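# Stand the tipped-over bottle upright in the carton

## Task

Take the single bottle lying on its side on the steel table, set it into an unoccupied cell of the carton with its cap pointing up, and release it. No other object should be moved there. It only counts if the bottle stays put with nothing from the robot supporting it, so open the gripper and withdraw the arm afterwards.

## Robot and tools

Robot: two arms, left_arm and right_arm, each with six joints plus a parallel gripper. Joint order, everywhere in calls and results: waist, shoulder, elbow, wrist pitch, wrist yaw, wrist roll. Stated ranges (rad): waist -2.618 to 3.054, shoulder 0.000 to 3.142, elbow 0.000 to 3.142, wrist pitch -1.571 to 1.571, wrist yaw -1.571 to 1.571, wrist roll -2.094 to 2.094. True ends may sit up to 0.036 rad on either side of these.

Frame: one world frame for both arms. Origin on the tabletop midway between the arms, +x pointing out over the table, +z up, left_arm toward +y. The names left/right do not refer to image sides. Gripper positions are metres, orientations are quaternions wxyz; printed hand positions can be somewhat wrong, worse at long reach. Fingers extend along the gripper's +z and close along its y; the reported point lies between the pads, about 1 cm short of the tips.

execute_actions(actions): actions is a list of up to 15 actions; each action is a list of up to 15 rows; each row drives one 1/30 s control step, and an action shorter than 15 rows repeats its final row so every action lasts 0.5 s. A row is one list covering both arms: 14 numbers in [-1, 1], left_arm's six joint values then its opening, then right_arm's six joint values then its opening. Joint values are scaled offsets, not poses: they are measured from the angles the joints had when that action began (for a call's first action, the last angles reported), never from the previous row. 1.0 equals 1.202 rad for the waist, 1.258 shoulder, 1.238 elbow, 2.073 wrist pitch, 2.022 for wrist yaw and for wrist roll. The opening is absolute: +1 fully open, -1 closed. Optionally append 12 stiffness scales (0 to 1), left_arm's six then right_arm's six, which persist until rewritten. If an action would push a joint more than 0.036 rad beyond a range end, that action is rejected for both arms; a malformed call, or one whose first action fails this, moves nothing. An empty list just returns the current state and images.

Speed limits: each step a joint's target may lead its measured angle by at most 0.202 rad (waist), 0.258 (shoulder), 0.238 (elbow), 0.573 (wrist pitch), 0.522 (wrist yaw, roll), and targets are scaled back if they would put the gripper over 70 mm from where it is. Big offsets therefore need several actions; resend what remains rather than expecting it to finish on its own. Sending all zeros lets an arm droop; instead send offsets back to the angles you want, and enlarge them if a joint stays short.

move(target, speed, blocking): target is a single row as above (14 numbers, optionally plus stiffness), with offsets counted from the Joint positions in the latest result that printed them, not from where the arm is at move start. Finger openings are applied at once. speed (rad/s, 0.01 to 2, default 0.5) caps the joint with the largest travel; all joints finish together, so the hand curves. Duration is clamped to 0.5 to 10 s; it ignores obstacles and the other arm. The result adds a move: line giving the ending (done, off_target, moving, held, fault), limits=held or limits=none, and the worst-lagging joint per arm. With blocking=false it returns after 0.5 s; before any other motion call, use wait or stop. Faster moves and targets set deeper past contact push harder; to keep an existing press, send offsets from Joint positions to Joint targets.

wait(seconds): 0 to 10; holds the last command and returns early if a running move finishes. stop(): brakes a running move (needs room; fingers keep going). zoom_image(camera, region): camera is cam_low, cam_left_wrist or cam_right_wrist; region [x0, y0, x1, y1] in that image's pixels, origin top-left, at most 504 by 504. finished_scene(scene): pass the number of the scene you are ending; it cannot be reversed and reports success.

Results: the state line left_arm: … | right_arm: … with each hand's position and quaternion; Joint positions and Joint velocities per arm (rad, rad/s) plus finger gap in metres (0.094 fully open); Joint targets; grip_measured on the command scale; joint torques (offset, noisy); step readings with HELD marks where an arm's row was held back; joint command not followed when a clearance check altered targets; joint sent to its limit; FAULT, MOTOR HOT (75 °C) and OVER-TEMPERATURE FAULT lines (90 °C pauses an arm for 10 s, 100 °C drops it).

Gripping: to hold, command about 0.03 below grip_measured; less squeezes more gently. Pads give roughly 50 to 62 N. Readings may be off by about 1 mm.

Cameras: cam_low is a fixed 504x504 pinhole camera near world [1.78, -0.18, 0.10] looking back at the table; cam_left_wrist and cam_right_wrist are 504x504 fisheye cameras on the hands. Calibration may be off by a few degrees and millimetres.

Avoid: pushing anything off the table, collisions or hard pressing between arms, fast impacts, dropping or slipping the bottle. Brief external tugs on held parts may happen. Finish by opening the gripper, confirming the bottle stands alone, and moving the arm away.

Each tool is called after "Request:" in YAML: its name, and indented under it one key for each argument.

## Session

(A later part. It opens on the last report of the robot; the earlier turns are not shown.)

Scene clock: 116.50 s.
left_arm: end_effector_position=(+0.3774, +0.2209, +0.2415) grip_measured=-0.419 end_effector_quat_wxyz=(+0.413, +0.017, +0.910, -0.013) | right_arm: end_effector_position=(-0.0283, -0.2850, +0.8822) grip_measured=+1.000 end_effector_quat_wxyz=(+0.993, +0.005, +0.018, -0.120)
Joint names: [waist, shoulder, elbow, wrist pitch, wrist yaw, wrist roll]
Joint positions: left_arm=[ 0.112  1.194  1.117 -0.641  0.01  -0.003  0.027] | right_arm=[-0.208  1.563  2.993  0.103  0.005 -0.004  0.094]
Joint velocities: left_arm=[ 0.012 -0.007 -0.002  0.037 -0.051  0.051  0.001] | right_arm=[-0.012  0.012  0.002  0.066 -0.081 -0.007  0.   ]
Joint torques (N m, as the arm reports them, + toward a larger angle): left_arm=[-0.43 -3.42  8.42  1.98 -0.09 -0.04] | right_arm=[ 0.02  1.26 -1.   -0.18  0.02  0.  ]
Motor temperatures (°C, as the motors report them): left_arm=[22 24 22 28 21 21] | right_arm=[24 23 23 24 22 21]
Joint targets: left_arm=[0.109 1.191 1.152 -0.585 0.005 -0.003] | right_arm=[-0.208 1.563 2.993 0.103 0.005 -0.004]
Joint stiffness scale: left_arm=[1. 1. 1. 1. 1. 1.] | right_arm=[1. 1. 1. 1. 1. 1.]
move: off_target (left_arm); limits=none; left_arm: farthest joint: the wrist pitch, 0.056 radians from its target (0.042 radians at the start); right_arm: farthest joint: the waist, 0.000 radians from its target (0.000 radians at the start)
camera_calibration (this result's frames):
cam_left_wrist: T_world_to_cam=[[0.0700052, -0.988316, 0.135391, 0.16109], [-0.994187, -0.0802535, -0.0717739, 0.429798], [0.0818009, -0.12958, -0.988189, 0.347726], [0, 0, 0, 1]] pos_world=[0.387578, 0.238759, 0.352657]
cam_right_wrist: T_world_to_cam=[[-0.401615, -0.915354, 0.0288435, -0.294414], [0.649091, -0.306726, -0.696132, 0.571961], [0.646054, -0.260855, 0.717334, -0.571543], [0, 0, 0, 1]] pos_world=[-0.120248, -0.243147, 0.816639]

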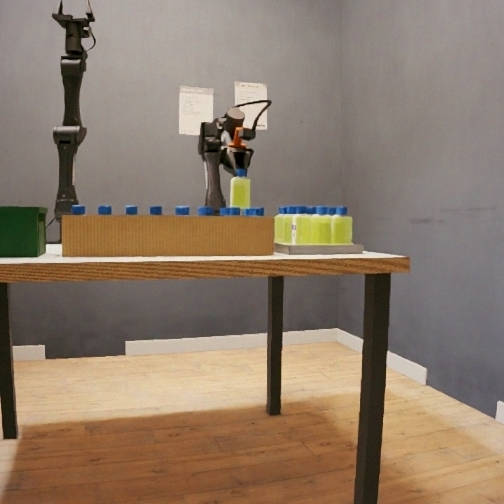

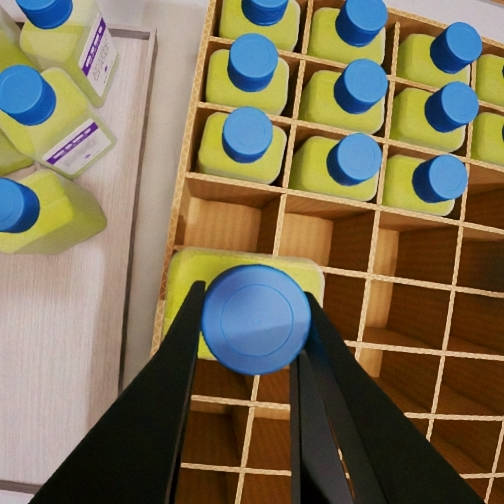

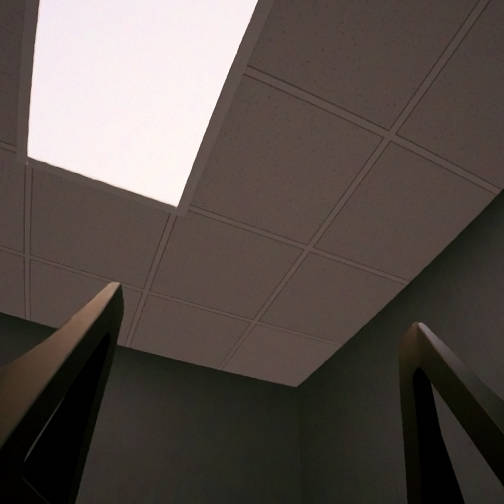

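Request:
zoom_image:
  camera: "cam_left_wrist"
  region: [150, 160, 400, 300]

Request:
zoom_image:
  camera: "cam_left_wrist"
  region: [150, 330, 400, 470]

Region (150, 160, 400, 300) of cam_left_wrist's 504x504 image, scaled by 2.016, with more detail than that image has; it fills the top 282 rows of this view, and the rest is white.

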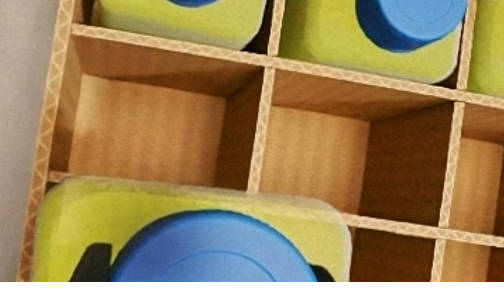

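Region (150, 330, 400, 470) of cam_left_wrist's 504x504 image, scaled by 2.016, with more detail than that image has; it fills the top 282 rows of this view, and the rest is white.

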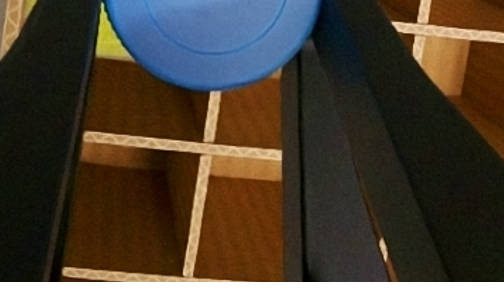

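Request:
move:
  target: [0.0516,-0.0024,0.0283,0.0415,0.0445,0.0381,-0.45,0,0,0,0,0,0,1]
  speed: 0.2

Scene clock: 128.13 s.
left_arm: end_effector_position=(+0.3819, +0.2259, +0.2475) grip_measured=-0.419 end_effector_quat_wxyz=(+0.428, +0.040, +0.903, -0.024) | right_arm: end_effector_position=(-0.0283, -0.2850, +0.8822) grip_measured=+1.000 end_effector_quat_wxyz=(+0.993, +0.005, +0.018, -0.120)
Joint names: [waist, shoulder, elbow, wrist pitch, wrist yaw, wrist roll]
Joint positions: left_arm=[ 0.166  1.194  1.117 -0.612  0.091  0.063  0.027] | right_arm=[-0.208  1.563  2.993  0.103  0.005 -0.004  0.094]
Joint velocities: left_arm=[-0.017 -0.002 -0.002  0.022  0.051 -0.007  0.001] | right_arm=[ 0.002 -0.007  0.007 -0.051  0.007 -0.051  0.   ]
Joint torques (N m, as the arm reports them, + toward a larger angle): left_arm=[ 0.59 -3.52  8.37  2.03  0.06  0.1 ] | right_arm=[ 0.03  1.25 -1.   -0.18  0.01  0.01]
Motor temperatures (°C, as the motors report them): left_arm=[22 24 23 30 21 21] | right_arm=[24 23 23 24 22 21]
Joint targets: left_arm=[0.174 1.191 1.152 -0.555 0.100 0.074] | right_arm=[-0.208 1.563 2.993 0.103 0.005 -0.004]
Joint stiffness scale: left_arm=[1. 1. 1. 1. 1. 1.] | right_arm=[1. 1. 1. 1. 1. 1.]
move: off_target (left_arm); limits=none; left_arm: farthest joint: the wrist pitch, 0.057 radians from its target (0.086 radians at the start); right_arm: farthest joint: the waist, 0.000 radians from its target (0.000 radians at the start)
camera_calibration (this result's frames):
cam_left_wrist: T_world_to_cam=[[0.0159137, -0.990076, 0.139629, 0.184964], [-0.994139, -0.0306022, -0.103689, 0.431849], [0.106933, -0.13716, -0.98476, 0.345159], [0, 0, 0, 1]] pos_world=[0.389466, 0.243686, 0.35885]
cam_right_wrist: T_world_to_cam=[[-0.401615, -0.915354, 0.0288435, -0.294414], [0.649091, -0.306726, -0.696132, 0.571961], [0.646054, -0.260855, 0.717334, -0.571543], [0, 0, 0, 1]] pos_world=[-0.120248, -0.243147, 0.816639]

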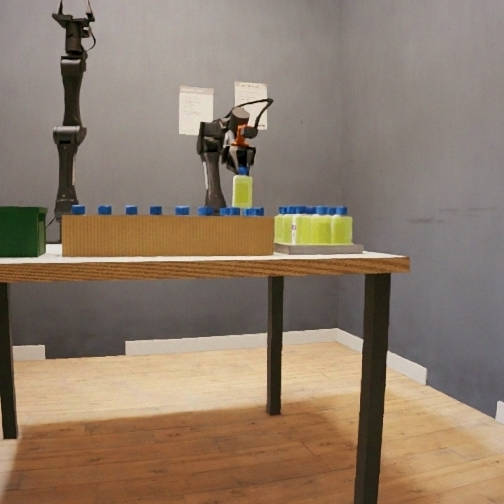

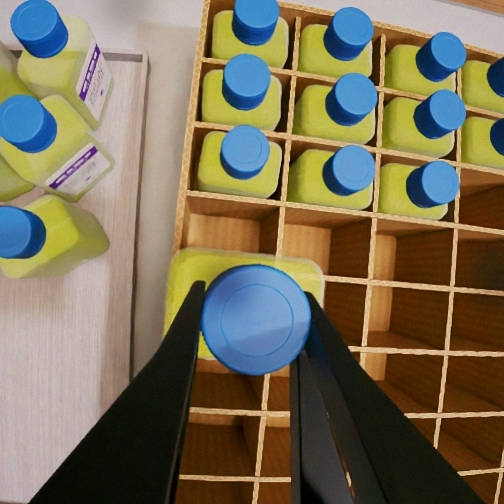

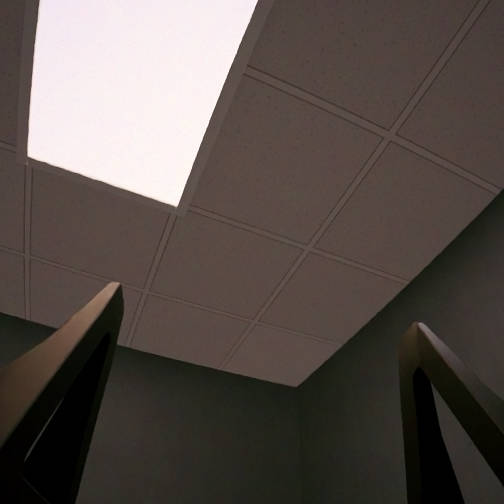

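Request:
execute_actions:
  actions: []

Scene clock: 129.37 s.
left_arm: end_effector_position=(+0.3819, +0.2258, +0.2475) grip_measured=-0.419 end_effector_quat_wxyz=(+0.428, +0.040, +0.903, -0.024) | right_arm: end_effector_position=(-0.0283, -0.2850, +0.8822) grip_measured=+1.000 end_effector_quat_wxyz=(+0.993, +0.005, +0.018, -0.120)
Joint names: [waist, shoulder, elbow, wrist pitch, wrist yaw, wrist roll]
Joint positions: left_arm=[ 0.166  1.194  1.117 -0.612  0.092  0.063  0.027] | right_arm=[-0.208  1.563  2.993  0.103  0.005 -0.004  0.094]
Joint velocities: left_arm=[-0.007 -0.007  0.012 -0.007 -0.007  0.022 -0.   ] | right_arm=[ 0.002  0.002 -0.012 -0.051 -0.022  0.007  0.   ]
Joint torques (N m, as the arm reports them, + toward a larger angle): left_arm=[ 0.64 -3.48  8.34  2.01  0.09  0.11] | right_arm=[ 0.03  1.25 -1.01 -0.16  0.01  0.01]
Motor temperatures (°C, as the motors report them): left_arm=[22 24 23 30 21 21] | right_arm=[24 23 23 24 22 21]
Joint targets: left_arm=[0.174 1.191 1.152 -0.555 0.100 0.074] | right_arm=[-0.208 1.563 2.993 0.103 0.005 -0.004]
Joint stiffness scale: left_arm=[1. 1. 1. 1. 1. 1.] | right_arm=[1. 1. 1. 1. 1. 1.]
camera_calibration (this result's frames):
cam_left_wrist: T_world_to_cam=[[0.0148429, -0.990107, 0.139528, 0.18527], [-0.994164, -0.0295259, -0.10376, 0.431623], [0.106853, -0.137174, -0.984767, 0.345184], [0, 0, 0, 1]] pos_world=[0.38947, 0.243531, 0.358861]
cam_right_wrist: T_world_to_cam=[[-0.401615, -0.915354, 0.0288435, -0.294414], [0.649091, -0.306726, -0.696132, 0.571961], [0.646054, -0.260855, 0.717334, -0.571543], [0, 0, 0, 1]] pos_world=[-0.120248, -0.243147, 0.816639]

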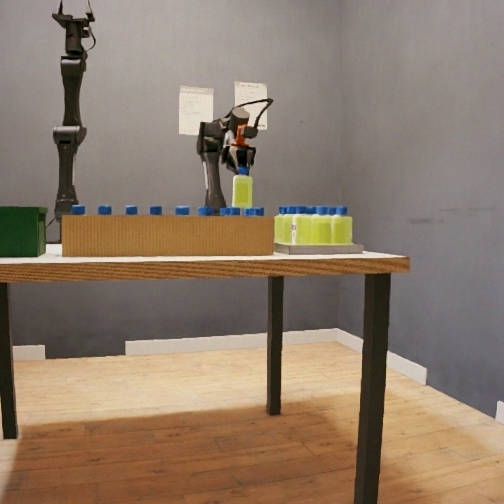

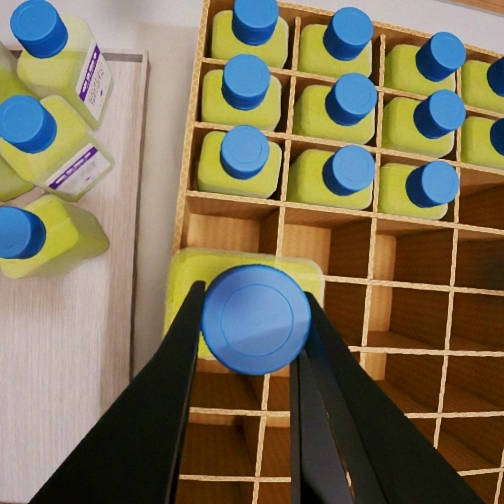

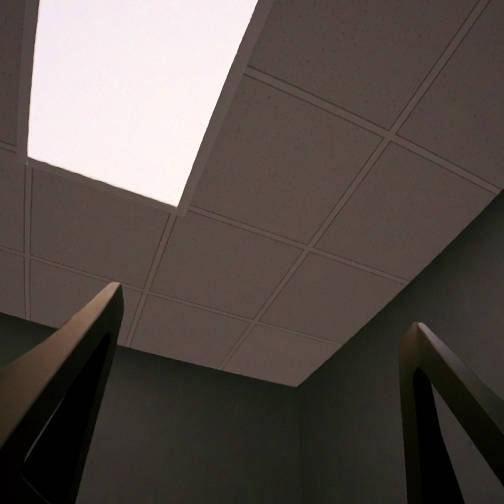

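Request:
zoom_image:
  camera: "cam_left_wrist"
  region: [130, 170, 400, 440]

Region (130, 170, 400, 440) of cam_left_wrist's 504x504 image, scaled by 1.867, with more detail than that image has.

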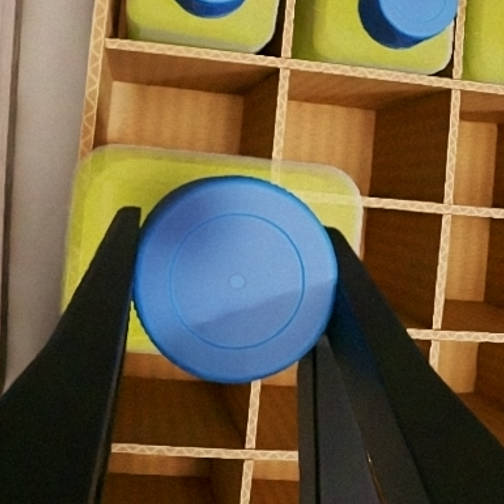

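Request:
move:
  target: [0.0067,-0.0151,-0.0945,0.0786,0.004,0.0054,-0.45,0,0,0,0,0,0,1]
  speed: 0.3

Scene clock: 134.20 s.
left_arm: end_effector_position=(+0.3796, +0.2258, +0.2098) grip_measured=-0.419 end_effector_quat_wxyz=(+0.412, +0.040, +0.910, -0.025) | right_arm: end_effector_position=(-0.0283, -0.2850, +0.8822) grip_measured=+1.000 end_effector_quat_wxyz=(+0.993, +0.005, +0.018, -0.120)
Joint names: [waist, shoulder, elbow, wrist pitch, wrist yaw, wrist roll]
Joint positions: left_arm=[ 0.166  1.194  0.992 -0.521  0.092  0.063  0.027] | right_arm=[-0.208  1.563  2.993  0.103  0.005 -0.004  0.094]
Joint velocities: left_arm=[-0.002 -0.007 -0.012 -0.007  0.037  0.007  0.   ] | right_arm=[-0.012 -0.012  0.007 -0.007  0.022  0.022  0.   ]
Joint torques (N m, as the arm reports them, + toward a larger angle): left_arm=[ 0.65 -5.03  6.64  2.13  0.1   0.08] | right_arm=[ 0.01  1.22 -1.02 -0.19  0.01  0.01]
Motor temperatures (°C, as the motors report them): left_arm=[22 24 23 31 21 21] | right_arm=[24 23 23 24 22 21]
Joint targets: left_arm=[0.174 1.175 1.000 -0.449 0.100 0.074] | right_arm=[-0.208 1.563 2.993 0.103 0.005 -0.004]
Joint stiffness scale: left_arm=[1. 1. 1. 1. 1. 1.] | right_arm=[1. 1. 1. 1. 1. 1.]
move: off_target (left_arm); limits=none; left_arm: farthest joint: the wrist pitch, 0.072 radians from its target (0.163 radians at the start); right_arm: farthest joint: the waist, 0.000 radians from its target (0.000 radians at the start)
camera_calibration (this result's frames):
cam_left_wrist: T_world_to_cam=[[0.0195799, -0.990024, 0.139533, 0.188704], [-0.997113, -0.0295775, -0.0699413, 0.419455], [0.0733706, -0.13776, -0.987744, 0.321783], [0, 0, 0, 1]] pos_world=[0.39094, 0.243557, 0.320846]
cam_right_wrist: T_world_to_cam=[[-0.401615, -0.915354, 0.0288435, -0.294414], [0.649091, -0.306726, -0.696132, 0.571961], [0.646054, -0.260855, 0.717334, -0.571543], [0, 0, 0, 1]] pos_world=[-0.120248, -0.243147, 0.816639]

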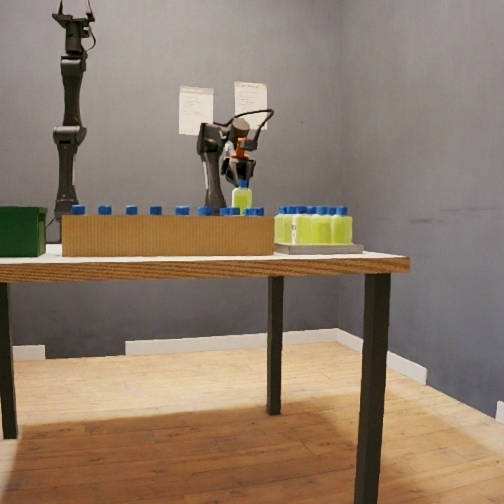

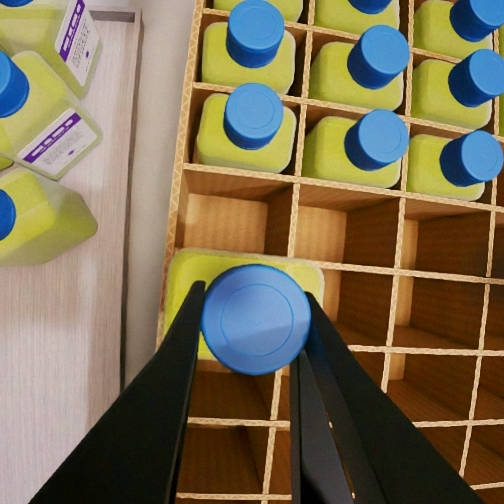

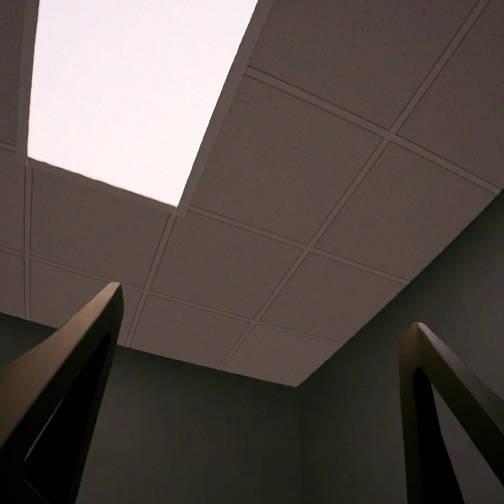

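Request:
zoom_image:
  camera: "cam_low"
  region: [190, 140, 300, 250]

Request:
zoom_image:
  camera: "cam_left_wrist"
  region: [130, 170, 400, 440]

Region (190, 140, 300, 250) of cam_low's 504x504 image, scaled by 4.582, with more detail than that image has.

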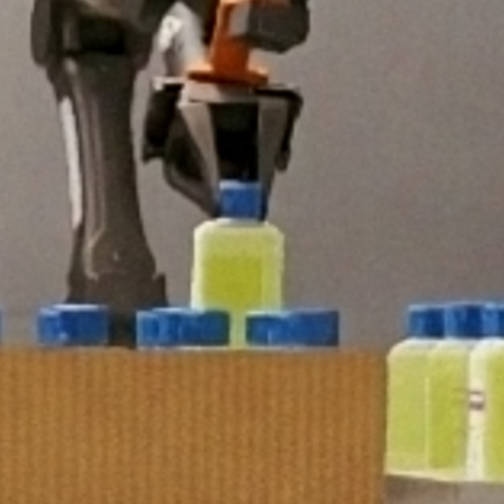

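Region (130, 170, 400, 440) of cam_left_wrist's 504x504 image, scaled by 1.867, with more detail than that image has.

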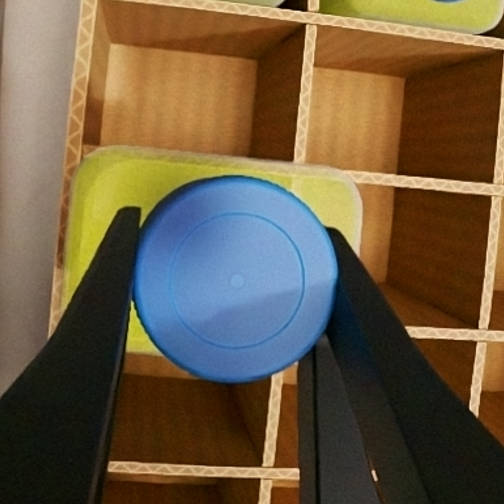

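Request:
move:
  target: [0.0067,-0.0151,0.002,0.0455,0.004,0.0054,-0.45,0,0,0,0,0,0,1]
  speed: 0.2

Scene clock: 136.83 s.
left_arm: end_effector_position=(+0.3809, +0.2258, +0.2112) grip_measured=-0.419 end_effector_quat_wxyz=(+0.416, +0.040, +0.908, -0.025) | right_arm: end_effector_position=(-0.0283, -0.2850, +0.8822) grip_measured=+1.000 end_effector_quat_wxyz=(+0.993, +0.005, +0.018, -0.120)
Joint names: [waist, shoulder, elbow, wrist pitch, wrist yaw, wrist roll]
Joint positions: left_arm=[ 0.166  1.194  0.992 -0.514  0.092  0.063  0.027] | right_arm=[-0.208  1.563  2.993  0.103  0.005 -0.004  0.094]
Joint velocities: left_arm=[-0.007 -0.007 -0.002 -0.022  0.007  0.037  0.001] | right_arm=[-0.007  0.017 -0.007  0.007 -0.051  0.022  0.   ]
Joint torques (N m, as the arm reports them, + toward a larger angle): left_arm=[ 0.58 -4.97  6.41  2.3   0.1   0.09] | right_arm=[ 0.01  1.23 -1.01 -0.19  0.01  0.01]
Motor temperatures (°C, as the motors report them): left_arm=[22 24 23 31 21 21] | right_arm=[24 23 23 24 22 21]
Joint targets: left_arm=[0.174 1.175 0.995 -0.427 0.100 0.074] | right_arm=[-0.208 1.563 2.993 0.103 0.005 -0.004]
Joint stiffness scale: left_arm=[1. 1. 1. 1. 1. 1.] | right_arm=[1. 1. 1. 1. 1. 1.]
move: off_target (left_arm); limits=none; left_arm: farthest joint: the wrist pitch, 0.087 radians from its target (0.095 radians at the start); right_arm: farthest joint: the waist, 0.000 radians from its target (0.000 radians at the start)
camera_calibration (this result's frames):
cam_left_wrist: T_world_to_cam=[[0.0185154, -0.990042, 0.139546, 0.18891], [-0.99655, -0.0295677, -0.0775495, 0.422189], [0.0809033, -0.137629, -0.987174, 0.32008], [0, 0, 0, 1]] pos_world=[0.391339, 0.243564, 0.322353]
cam_right_wrist: T_world_to_cam=[[-0.401615, -0.915354, 0.0288435, -0.294414], [0.649091, -0.306726, -0.696132, 0.571961], [0.646054, -0.260855, 0.717334, -0.571543], [0, 0, 0, 1]] pos_world=[-0.120248, -0.243147, 0.816639]

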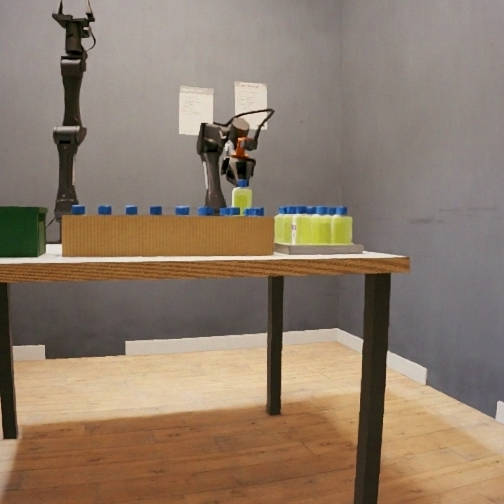

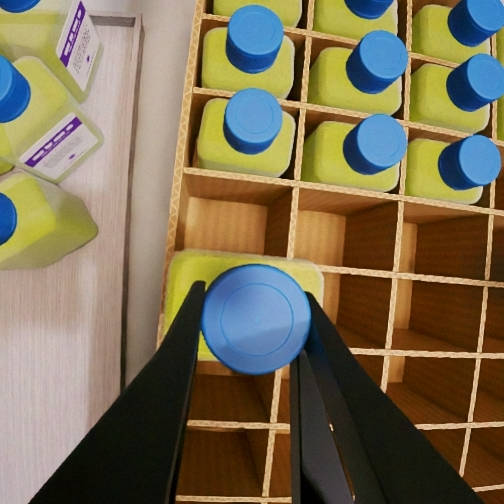

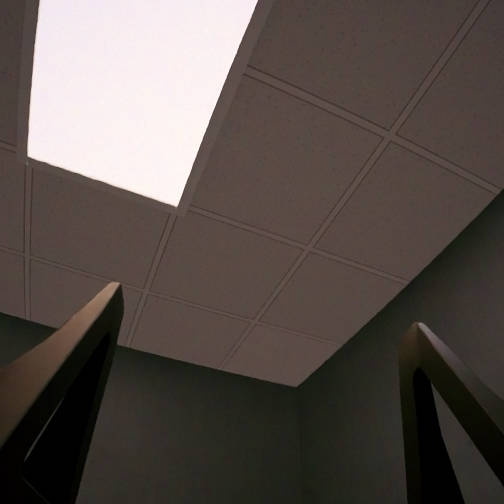

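Request:
execute_actions:
  actions:
    - [[0.0067,-0.0151,-0.0011,0.0434,0.004,0.0054,-0.45,0,0,0,0,0,0,1],[0.0067,-0.0151,-0.0064,0.0457,0.004,0.0054,-0.45,0,0,0,0,0,0,1],[0.0067,-0.0151,-0.0135,0.0489,0.004,0.0054,-0.45,0,0,0,0,0,0,1],[0.0067,-0.0151,-0.0205,0.0521,0.004,0.0054,-0.45,0,0,0,0,0,0,1],[0.0067,-0.0151,-0.0276,0.0553,0.004,0.0054,-0.45,0,0,0,0,0,0,1],[0.0067,-0.0151,-0.0346,0.0585,0.004,0.0054,-0.45,0,0,0,0,0,0,1],[0.0067,-0.0151,-0.0417,0.0617,0.004,0.0054,-0.45,0,0,0,0,0,0,1],[0.0067,-0.0151,-0.0487,0.0649,0.004,0.0054,-0.45,0,0,0,0,0,0,1],[0.0067,-0.0151,-0.0558,0.0681,0.004,0.0054,-0.45,0,0,0,0,0,0,1],[0.0067,-0.0151,-0.0628,0.0713,0.004,0.0054,-0.45,0,0,0,0,0,0,1],[0.0067,-0.0151,-0.0699,0.0745,0.004,0.0054,-0.45,0,0,0,0,0,0,1],[0.0067,-0.0151,-0.0769,0.0777,0.004,0.0054,-0.45,0,0,0,0,0,0,1],[0.0067,-0.0151,-0.084,0.0809,0.004,0.0054,-0.45,0,0,0,0,0,0,1],[0.0067,-0.0151,-0.091,0.0841,0.004,0.0054,-0.45,0,0,0,0,0,0,1],[0.0067,-0.0151,-0.0953,0.0878,0.004,0.0054,-0.45,0,0,0,0,0,0,1]]

Request:
wait:
  seconds: 0.3

Scene clock: 143.83 s.
left_arm: end_effector_position=(+0.3774, +0.2257, +0.1796) grip_measured=-0.420 end_effector_quat_wxyz=(+0.407, +0.040, +0.912, -0.026) | right_arm: end_effector_position=(-0.0283, -0.2850, +0.8822) grip_measured=+1.000 end_effector_quat_wxyz=(+0.993, +0.005, +0.018, -0.120)
Joint names: [waist, shoulder, elbow, wrist pitch, wrist yaw, wrist roll]
Joint positions: left_arm=[ 0.166  1.194  0.881 -0.42   0.092  0.064  0.027] | right_arm=[-0.208  1.563  2.993  0.103  0.005 -0.004  0.094]
Joint velocities: left_arm=[-0.007  0.002 -0.227  0.227 -0.037 -0.037 -0.002] | right_arm=[-0.012 -0.017 -0.002 -0.066  0.037 -0.037  0.   ]
Joint torques (N m, as the arm reports them, + toward a larger angle): left_arm=[ 0.65 -4.95  6.75  1.94  0.1   0.09] | right_arm=[ 0.02  1.25 -1.   -0.19  0.01  0.01]
Motor temperatures (°C, as the motors report them): left_arm=[22 24 23 33 21 21] | right_arm=[24 23 23 24 22 21]
Joint targets: left_arm=[0.174 1.175 0.874 -0.331 0.100 0.074] | right_arm=[-0.208 1.563 2.993 0.103 0.005 -0.004]
Joint stiffness scale: left_arm=[1. 1. 1. 1. 1. 1.] | right_arm=[1. 1. 1. 1. 1. 1.]
Step readings (joint positions):
0: left_arm=[0.166 1.194 0.992 -0.514 0.092 0.063] | right_arm=[-0.208 1.563 2.993 0.103 0.005 -0.004]
1: left_arm=[0.166 1.194 0.991 -0.512 0.092 0.063] | right_arm=[-0.208 1.563 2.993 0.103 0.005 -0.004]
2: left_arm=[0.166 1.194 0.989 -0.509 0.092 0.063] | right_arm=[-0.208 1.563 2.993 0.103 0.005 -0.004]
4: left_arm=[0.166 1.194 0.981 -0.499 0.092 0.063] | right_arm=[-0.208 1.563 2.993 0.103 0.005 -0.004]
8: left_arm=[0.166 1.194 0.942 -0.475 0.092 0.063] | right_arm=[-0.208 1.563 2.993 0.103 0.005 -0.004]
15: Joint positions above
camera_calibration (this result's frames):
cam_left_wrist: T_world_to_cam=[[0.0208138, -0.990042, 0.139222, 0.19251], [-0.997808, -0.029319, -0.0593215, 0.413389], [0.0628127, -0.137682, -0.988483, 0.296263], [0, 0, 0, 1]] pos_world=[0.389867, 0.243504, 0.290573]
cam_right_wrist: T_world_to_cam=[[-0.401615, -0.915354, 0.0288435, -0.294414], [0.649091, -0.306726, -0.696132, 0.571961], [0.646054, -0.260855, 0.717334, -0.571543], [0, 0, 0, 1]] pos_world=[-0.120248, -0.243147, 0.816639]

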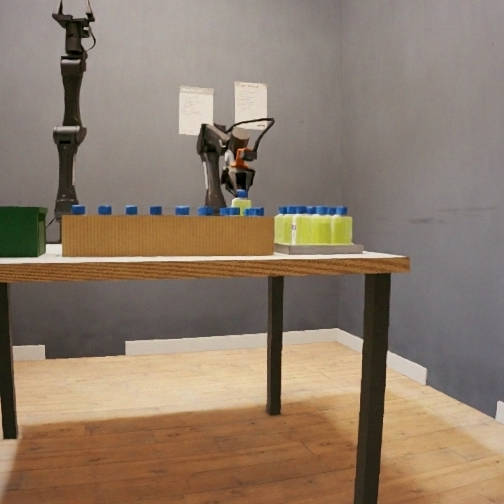

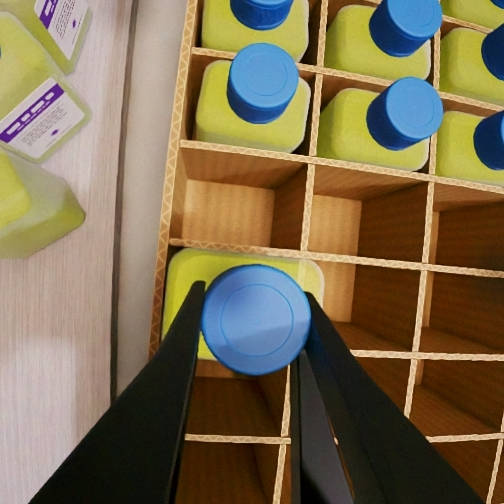

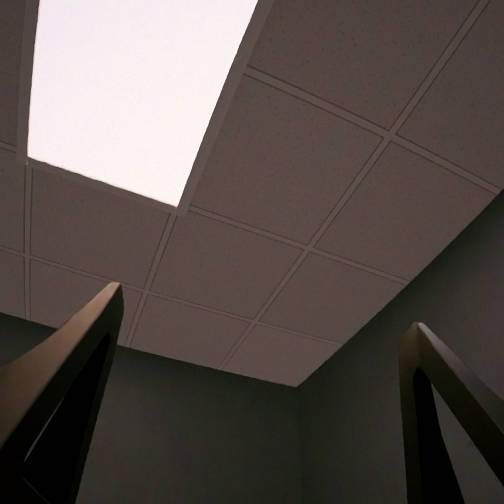

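Scene clock: 144.13 s.
left_arm: end_effector_position=(+0.3789, +0.2257, +0.1778) grip_measured=-0.420 end_effector_quat_wxyz=(+0.413, +0.040, +0.910, -0.025) | right_arm: end_effector_position=(-0.0283, -0.2850, +0.8822) grip_measured=+1.000 end_effector_quat_wxyz=(+0.993, +0.005, +0.018, -0.120)
Joint names: [waist, shoulder, elbow, wrist pitch, wrist yaw, wrist roll]
Joint positions: left_arm=[ 0.166  1.194  0.865 -0.393  0.092  0.064  0.027] | right_arm=[-0.208  1.563  2.993  0.103  0.005 -0.004  0.094]
Joint velocities: left_arm=[-0.007 -0.002  0.012  0.037  0.007 -0.051  0.001] | right_arm=[-0.012 -0.012  0.007  0.066 -0.022 -0.022  0.   ]
Joint torques (N m, as the arm reports them, + toward a larger angle): left_arm=[ 0.75 -5.    6.69  1.96  0.12  0.1 ] | right_arm=[ 0.03  1.24 -1.   -0.19  0.01  0.01]
Motor temperatures (°C, as the motors report them): left_arm=[22 24 23 33 21 21] | right_arm=[24 23 23 24 22 21]
Joint targets: left_arm=[0.174 1.175 0.874 -0.331 0.100 0.074] | right_arm=[-0.208 1.563 2.993 0.103 0.005 -0.004]
Joint stiffness scale: left_arm=[1. 1. 1. 1. 1. 1.] | right_arm=[1. 1. 1. 1. 1. 1.]
wait: 0.30 s; no rest
camera_calibration (this result's frames):
cam_left_wrist: T_world_to_cam=[[0.0192206, -0.99007, 0.139252, 0.193362], [-0.997064, -0.029306, -0.0707407, 0.416593], [0.0741192, -0.137484, -0.987727, 0.28991], [0, 0, 0, 1]] pos_world=[0.390165, 0.243509, 0.288896]
cam_right_wrist: T_world_to_cam=[[-0.401615, -0.915354, 0.0288435, -0.294414], [0.649091, -0.306726, -0.696132, 0.571961], [0.646054, -0.260855, 0.717334, -0.571543], [0, 0, 0, 1]] pos_world=[-0.120248, -0.243147, 0.816639]

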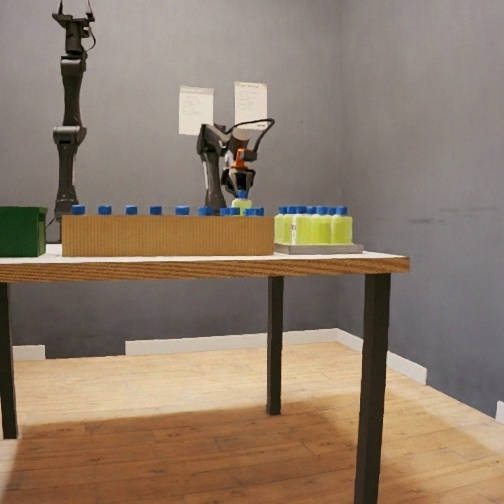

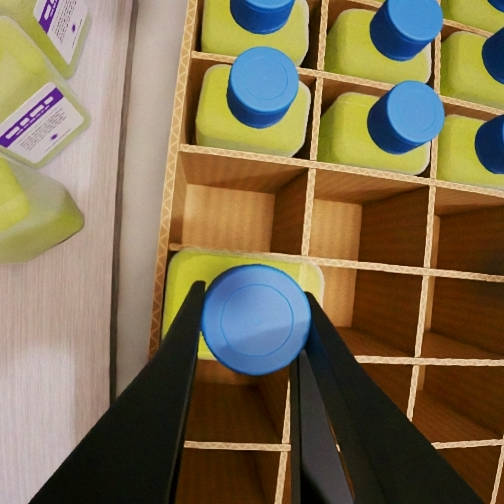

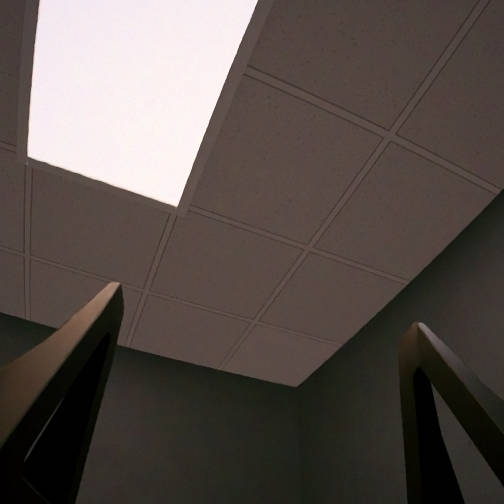

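Request:
zoom_image:
  camera: "cam_left_wrist"
  region: [130, 200, 430, 500]

Region (130, 200, 430, 500) of cam_left_wrist's 504x504 image, scaled by 1.680, with more detail than that image has.

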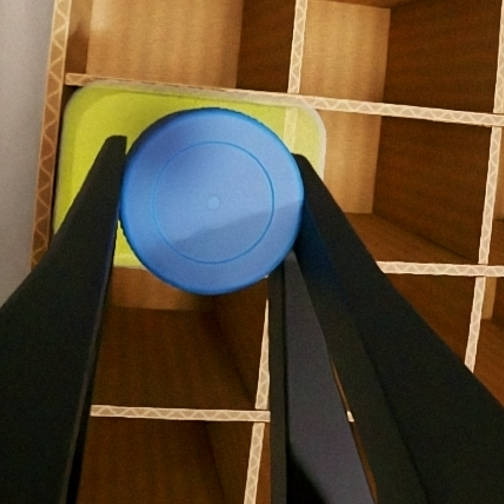

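Request:
execute_actions:
  actions:
    - [[0.0067,-0.010,0.0044,0.0320,0.004,0.0049,-0.45,0,0,0,0,0,0,1],[0.0067,-0.005,-0.0015,0.0361,0.004,0.0049,-0.45,0,0,0,0,0,0,1],[0.0067,0.0,-0.0088,0.0412,0.004,0.0049,-0.45,0,0,0,0,0,0,1],[0.0067,0.0035,-0.0162,0.0463,0.004,0.0049,-0.45,0,0,0,0,0,0,1],[0.0067,0.0046,-0.0235,0.0515,0.004,0.0049,-0.45,0,0,0,0,0,0,1],[0.0067,0.0057,-0.0308,0.0566,0.004,0.0049,-0.45,0,0,0,0,0,0,1],[0.0067,0.0068,-0.0382,0.0618,0.004,0.0049,-0.45,0,0,0,0,0,0,1],[0.0067,0.0079,-0.0455,0.0669,0.004,0.0049,-0.45,0,0,0,0,0,0,1],[0.0067,0.009,-0.0528,0.0720,0.004,0.0049,-0.45,0,0,0,0,0,0,1],[0.0067,0.0101,-0.0602,0.0772,0.004,0.0049,-0.45,0,0,0,0,0,0,1],[0.0067,0.0112,-0.0675,0.0823,0.004,0.0049,-0.45,0,0,0,0,0,0,1],[0.0067,0.0123,-0.0749,0.0874,0.004,0.0049,-0.45,0,0,0,0,0,0,1],[0.0067,0.0135,-0.0822,0.0926,0.004,0.0049,-0.45,0,0,0,0,0,0,1],[0.0067,0.0143,-0.0876,0.0963,0.004,0.0049,-0.45,0,0,0,0,0,0,1],[0.0067,0.0147,-0.0905,0.0984,0.004,0.0049,-0.45,0,0,0,0,0,0,1]]

Request:
wait:
  seconds: 0.3

Scene clock: 148.47 s.
left_arm: end_effector_position=(+0.3763, +0.2256, +0.1440) grip_measured=-0.420 end_effector_quat_wxyz=(+0.404, +0.040, +0.913, -0.026) | right_arm: end_effector_position=(-0.0283, -0.2850, +0.8822) grip_measured=+1.000 end_effector_quat_wxyz=(+0.993, +0.005, +0.018, -0.120)
Joint names: [waist, shoulder, elbow, wrist pitch, wrist yaw, wrist roll]
Joint positions: left_arm=[ 0.166  1.216  0.756 -0.28   0.092  0.064  0.027] | right_arm=[-0.208  1.563  2.993  0.103  0.005 -0.004  0.094]
Joint velocities: left_arm=[ 0.002  0.027 -0.212  0.271  0.022 -0.066 -0.001] | right_arm=[-0.002 -0.002 -0.017 -0.007 -0.051 -0.007  0.   ]
Joint torques (N m, as the arm reports them, + toward a larger angle): left_arm=[ 0.65 -3.84  6.65  1.9   0.07  0.03] | right_arm=[ 0.02  1.27 -1.01 -0.18 -0.01  0.  ]
Motor temperatures (°C, as the motors report them): left_arm=[22 24 23 33 21 21] | right_arm=[24 23 23 24 22 21]
Joint targets: left_arm=[0.174 1.213 0.753 -0.189 0.100 0.074] | right_arm=[-0.208 1.563 2.993 0.103 0.005 -0.004]
Joint stiffness scale: left_arm=[1. 1. 1. 1. 1. 1.] | right_arm=[1. 1. 1. 1. 1. 1.]
Step readings (joint positions):
0: left_arm=[0.166 1.194 0.865 -0.392 0.092 0.064] | right_arm=[-0.208 1.563 2.993 0.103 0.005 -0.004]
1: left_arm=[0.166 1.194 0.865 -0.391 0.092 0.064] | right_arm=[-0.208 1.563 2.993 0.103 0.005 -0.004]
2: left_arm=[0.166 1.194 0.865 -0.390 0.092 0.064] | right_arm=[-0.208 1.563 2.993 0.103 0.005 -0.004]
4: left_arm=[0.166 1.194 0.857 -0.380 0.092 0.064] | right_arm=[-0.208 1.563 2.993 0.103 0.005 -0.004]
8: left_arm=[0.166 1.201 0.822 -0.346 0.092 0.064] | right_arm=[-0.208 1.563 2.993 0.103 0.005 -0.004]
15: Joint positions above
camera_calibration (this result's frames):
cam_left_wrist: T_world_to_cam=[[0.021437, -0.989997, 0.139451, 0.197128], [-0.99818, -0.0290579, -0.0528441, 0.409397], [0.0563677, -0.138064, -0.988818, 0.263669], [0, 0, 0, 1]] pos_world=[0.389563, 0.243455, 0.254865]
cam_right_wrist: T_world_to_cam=[[-0.401615, -0.915354, 0.0288435, -0.294414], [0.649091, -0.306726, -0.696132, 0.571961], [0.646054, -0.260855, 0.717334, -0.571543], [0, 0, 0, 1]] pos_world=[-0.120248, -0.243147, 0.816639]

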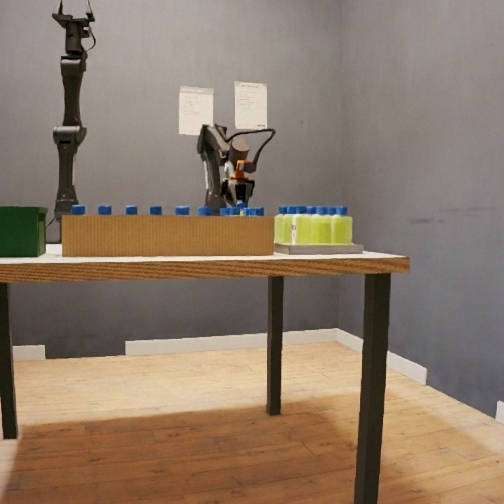

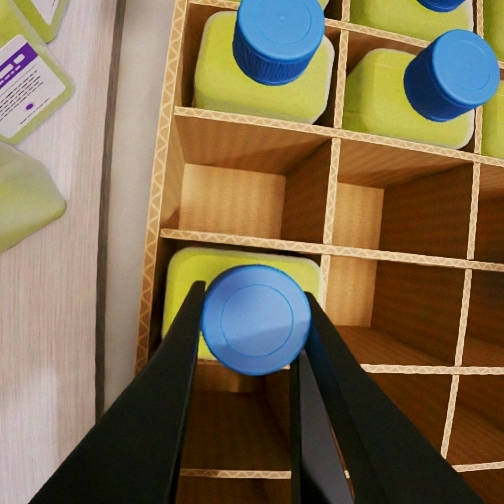

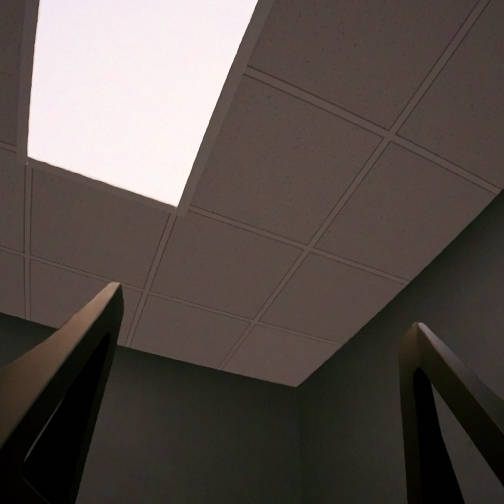

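Scene clock: 148.77 s.
left_arm: end_effector_position=(+0.3791, +0.2257, +0.1444) grip_measured=-0.420 end_effector_quat_wxyz=(+0.413, +0.040, +0.910, -0.025) | right_arm: end_effector_position=(-0.0283, -0.2850, +0.8822) grip_measured=+1.000 end_effector_quat_wxyz=(+0.993, +0.005, +0.018, -0.120)
Joint names: [waist, shoulder, elbow, wrist pitch, wrist yaw, wrist roll]
Joint positions: left_arm=[ 0.166  1.219  0.746 -0.249  0.092  0.064  0.027] | right_arm=[-0.208  1.563  2.993  0.103  0.005 -0.004  0.094]
Joint velocities: left_arm=[-0.017 -0.007  0.007  0.037  0.022 -0.007 -0.001] | right_arm=[-0.007  0.022 -0.007  0.022 -0.037 -0.007  0.   ]
Joint torques (N m, as the arm reports them, + toward a larger angle): left_arm=[ 0.5  -3.9   6.47  1.97  0.09  0.09] | right_arm=[-0.02  1.28 -1.   -0.19  0.01  0.01]
Motor temperatures (°C, as the motors report them): left_arm=[22 24 23 33 21 21] | right_arm=[24 23 23 24 22 21]
Joint targets: left_arm=[0.174 1.213 0.753 -0.189 0.100 0.074] | right_arm=[-0.208 1.563 2.993 0.103 0.005 -0.004]
Joint stiffness scale: left_arm=[1. 1. 1. 1. 1. 1.] | right_arm=[1. 1. 1. 1. 1. 1.]
wait: 0.30 s; no rest
camera_calibration (this result's frames):
cam_left_wrist: T_world_to_cam=[[0.0189366, -0.990041, 0.139502, 0.198021], [-0.997072, -0.0290385, -0.0707378, 0.414371], [0.0740842, -0.137754, -0.987692, 0.256891], [0, 0, 0, 1]] pos_world=[0.390377, 0.24347, 0.255416]
cam_right_wrist: T_world_to_cam=[[-0.401615, -0.915354, 0.0288435, -0.294414], [0.649091, -0.306726, -0.696132, 0.571961], [0.646054, -0.260855, 0.717334, -0.571543], [0, 0, 0, 1]] pos_world=[-0.120248, -0.243147, 0.816639]

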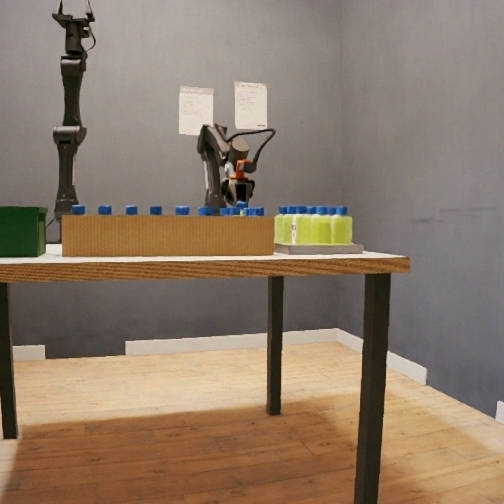

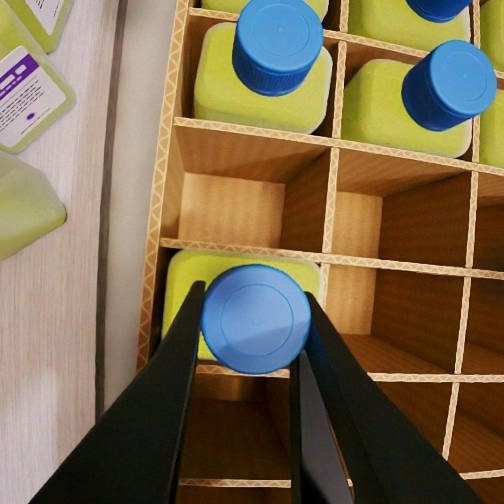

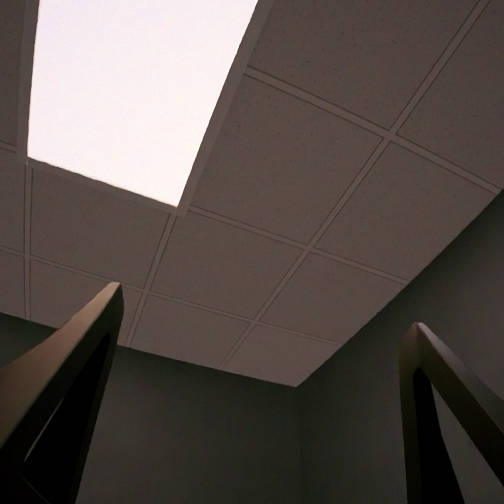

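Request:
execute_actions:
  actions:
    - [[0.0067,-0.0040,0.0033,0.0337,0.004,0.0049,-0.45,0,0,0,0,0,0,1],[0.0067,-0.0029,-0.0004,0.0376,0.004,0.0049,-0.45,0,0,0,0,0,0,1],[0.0067,-0.0013,-0.0053,0.0415,0.004,0.0049,-0.45,0,0,0,0,0,0,1],[0.0067,0.0002,-0.0102,0.0453,0.004,0.0049,-0.45,0,0,0,0,0,0,1],[0.0067,0.0018,-0.0150,0.0492,0.004,0.0049,-0.45,0,0,0,0,0,0,1],[0.0067,0.0033,-0.0199,0.0531,0.004,0.0049,-0.45,0,0,0,0,0,0,1],[0.0067,0.0049,-0.0248,0.0569,0.004,0.0049,-0.45,0,0,0,0,0,0,1],[0.0067,0.0065,-0.0297,0.0608,0.004,0.0049,-0.45,0,0,0,0,0,0,1],[0.0067,0.0080,-0.0346,0.0646,0.004,0.0049,-0.45,0,0,0,0,0,0,1],[0.0067,0.0096,-0.0394,0.0685,0.004,0.0049,-0.45,0,0,0,0,0,0,1],[0.0067,0.0111,-0.0443,0.0719,0.004,0.0049,-0.45,0,0,0,0,0,0,1],[0.0067,0.0125,-0.0486,0.0748,0.004,0.0049,-0.45,0,0,0,0,0,0,1],[0.0067,0.0136,-0.0523,0.0765,0.004,0.0049,-0.45,0,0,0,0,0,0,1],[0.0067,0.0143,-0.0544,0.0772,0.004,0.0049,-0.45,0,0,0,0,0,0,1],[0.0067,0.0146,-0.0553,0.0772,0.004,0.0049,-0.45,0,0,0,0,0,0,1]]

Request:
wait:
  seconds: 0.3

Scene clock: 150.43 s.
left_arm: end_effector_position=(+0.3788, +0.2254, +0.1261) grip_measured=-0.420 end_effector_quat_wxyz=(+0.415, +0.041, +0.909, -0.026) | right_arm: end_effector_position=(-0.0283, -0.2850, +0.8822) grip_measured=+1.000 end_effector_quat_wxyz=(+0.993, +0.005, +0.018, -0.120)
Joint names: [waist, shoulder, elbow, wrist pitch, wrist yaw, wrist roll]
Joint positions: left_arm=[ 0.166  1.238  0.679 -0.159  0.094  0.064  0.027] | right_arm=[-0.208  1.563  2.993  0.103  0.005 -0.004  0.094]
Joint velocities: left_arm=[-0.002  0.002 -0.042  0.227 -0.037 -0.081 -0.   ] | right_arm=[-0.002 -0.012 -0.002 -0.007  0.022 -0.051  0.   ]
Joint torques (N m, as the arm reports them, + toward a larger angle): left_arm=[ 0.59 -3.49  5.84  1.82  0.09  0.04] | right_arm=[-0.01  1.28 -1.   -0.18  0.01  0.  ]
Motor temperatures (°C, as the motors report them): left_arm=[22 24 23 33 21 21] | right_arm=[24 23 23 24 22 21]
Joint targets: left_arm=[0.174 1.237 0.677 -0.089 0.101 0.074] | right_arm=[-0.208 1.563 2.993 0.103 0.005 -0.004]
Joint stiffness scale: left_arm=[1. 1. 1. 1. 1. 1.] | right_arm=[1. 1. 1. 1. 1. 1.]
Step readings (joint positions):
0: left_arm=[0.166 1.219 0.746 -0.249 0.092 0.064] | right_arm=[-0.208 1.563 2.993 0.103 0.005 -0.004]
1: left_arm=[0.166 1.219 0.746 -0.248 0.092 0.064] | right_arm=[-0.208 1.563 2.993 0.103 0.005 -0.004]
2: left_arm=[0.166 1.219 0.746 -0.248 0.092 0.064] | right_arm=[-0.208 1.563 2.993 0.103 0.005 -0.004]
4: left_arm=[0.166 1.219 0.740 -0.241 0.092 0.064] | right_arm=[-0.208 1.563 2.993 0.103 0.005 -0.004]
8: left_arm=[0.166 1.224 0.716 -0.211 0.092 0.064] | right_arm=[-0.208 1.563 2.993 0.103 0.005 -0.004]
15: Joint positions above
camera_calibration (this result's frames):
cam_left_wrist: T_world_to_cam=[[0.0169061, -0.989976, 0.140218, 0.200961], [-0.996774, -0.0276919, -0.0753305, 0.412915], [0.0784583, -0.138492, -0.987251, 0.237323], [0, 0, 0, 1]] pos_world=[0.389565, 0.243249, 0.237224]
cam_right_wrist: T_world_to_cam=[[-0.401615, -0.915354, 0.0288435, -0.294414], [0.649091, -0.306726, -0.696132, 0.571961], [0.646054, -0.260855, 0.717334, -0.571543], [0, 0, 0, 1]] pos_world=[-0.120248, -0.243147, 0.816639]

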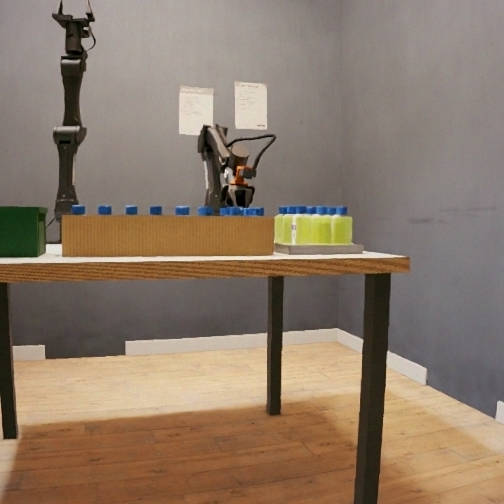

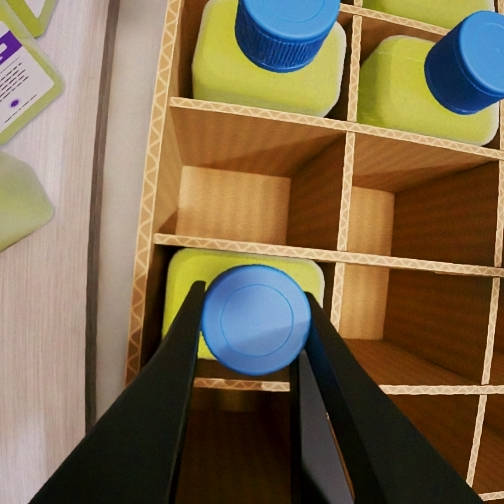

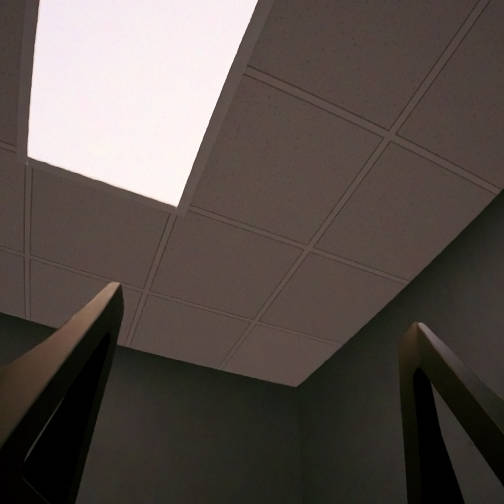

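Scene clock: 150.73 s.
left_arm: end_effector_position=(+0.3790, +0.2254, +0.1256) grip_measured=-0.420 end_effector_quat_wxyz=(+0.416, +0.041, +0.908, -0.026) | right_arm: end_effector_position=(-0.0283, -0.2850, +0.8822) grip_measured=+1.000 end_effector_quat_wxyz=(+0.993, +0.005, +0.018, -0.120)
Joint names: [waist, shoulder, elbow, wrist pitch, wrist yaw, wrist roll]
Joint positions: left_arm=[ 0.166  1.238  0.674 -0.15   0.094  0.064  0.027] | right_arm=[-0.208  1.563  2.993  0.103  0.005 -0.004  0.094]
Joint velocities: left_arm=[ 0.002 -0.007 -0.022  0.051  0.051 -0.022  0.001] | right_arm=[ 0.002 -0.012  0.007  0.007  0.066 -0.051  0.   ]
Joint torques (N m, as the arm reports them, + toward a larger angle): left_arm=[ 0.61 -3.72  6.11  2.01  0.1   0.09] | right_arm=[-0.01  1.23 -1.02 -0.19  0.01  0.01]
Motor temperatures (°C, as the motors report them): left_arm=[22 24 23 33 21 21] | right_arm=[24 23 23 24 22 21]
Joint targets: left_arm=[0.174 1.237 0.677 -0.089 0.101 0.074] | right_arm=[-0.208 1.563 2.993 0.103 0.005 -0.004]
Joint stiffness scale: left_arm=[1. 1. 1. 1. 1. 1.] | right_arm=[1. 1. 1. 1. 1. 1.]
wait: 0.30 s; no rest
camera_calibration (this result's frames):
cam_left_wrist: T_world_to_cam=[[0.0163713, -0.989986, 0.140216, 0.201246], [-0.996479, -0.0276867, -0.0791337, 0.413432], [0.0822233, -0.138427, -0.986954, 0.235271], [0, 0, 0, 1]] pos_world=[0.389337, 0.243245, 0.2367]
cam_right_wrist: T_world_to_cam=[[-0.401615, -0.915354, 0.0288435, -0.294414], [0.649091, -0.306726, -0.696132, 0.571961], [0.646054, -0.260855, 0.717334, -0.571543], [0, 0, 0, 1]] pos_world=[-0.120248, -0.243147, 0.816639]

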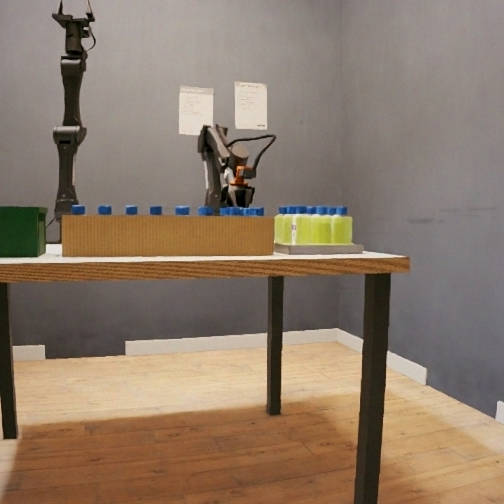

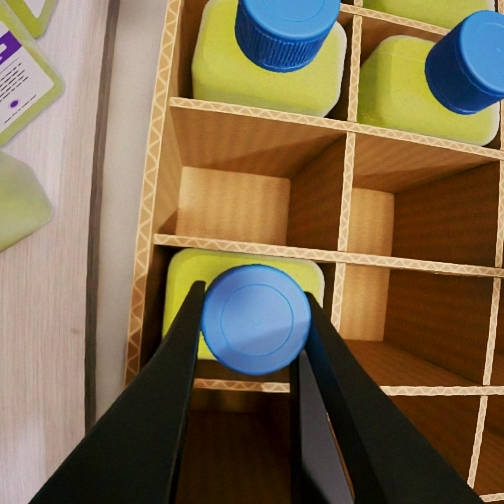

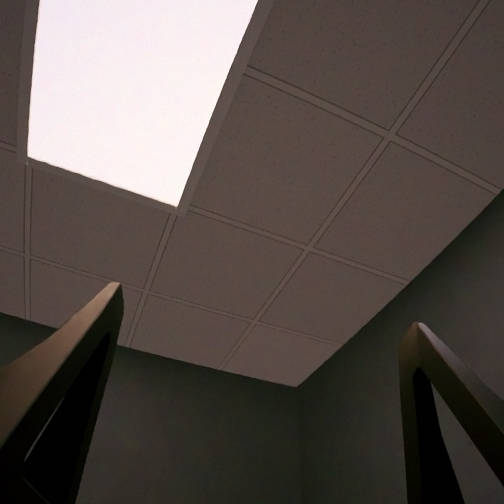

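Request:
zoom_image:
  camera: "cam_low"
  region: [190, 170, 290, 230]

Region (190, 170, 290, 230) of cam_low's 504x504 image, scaled by 5.040, with more detail than that image has; it fills the top 302 rows of this view, and the rest is white.

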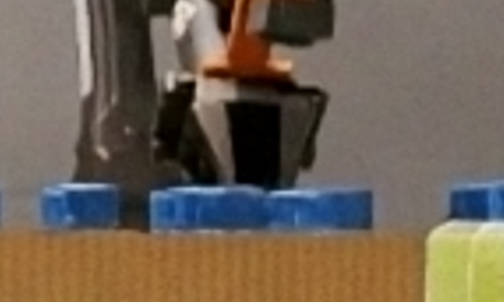

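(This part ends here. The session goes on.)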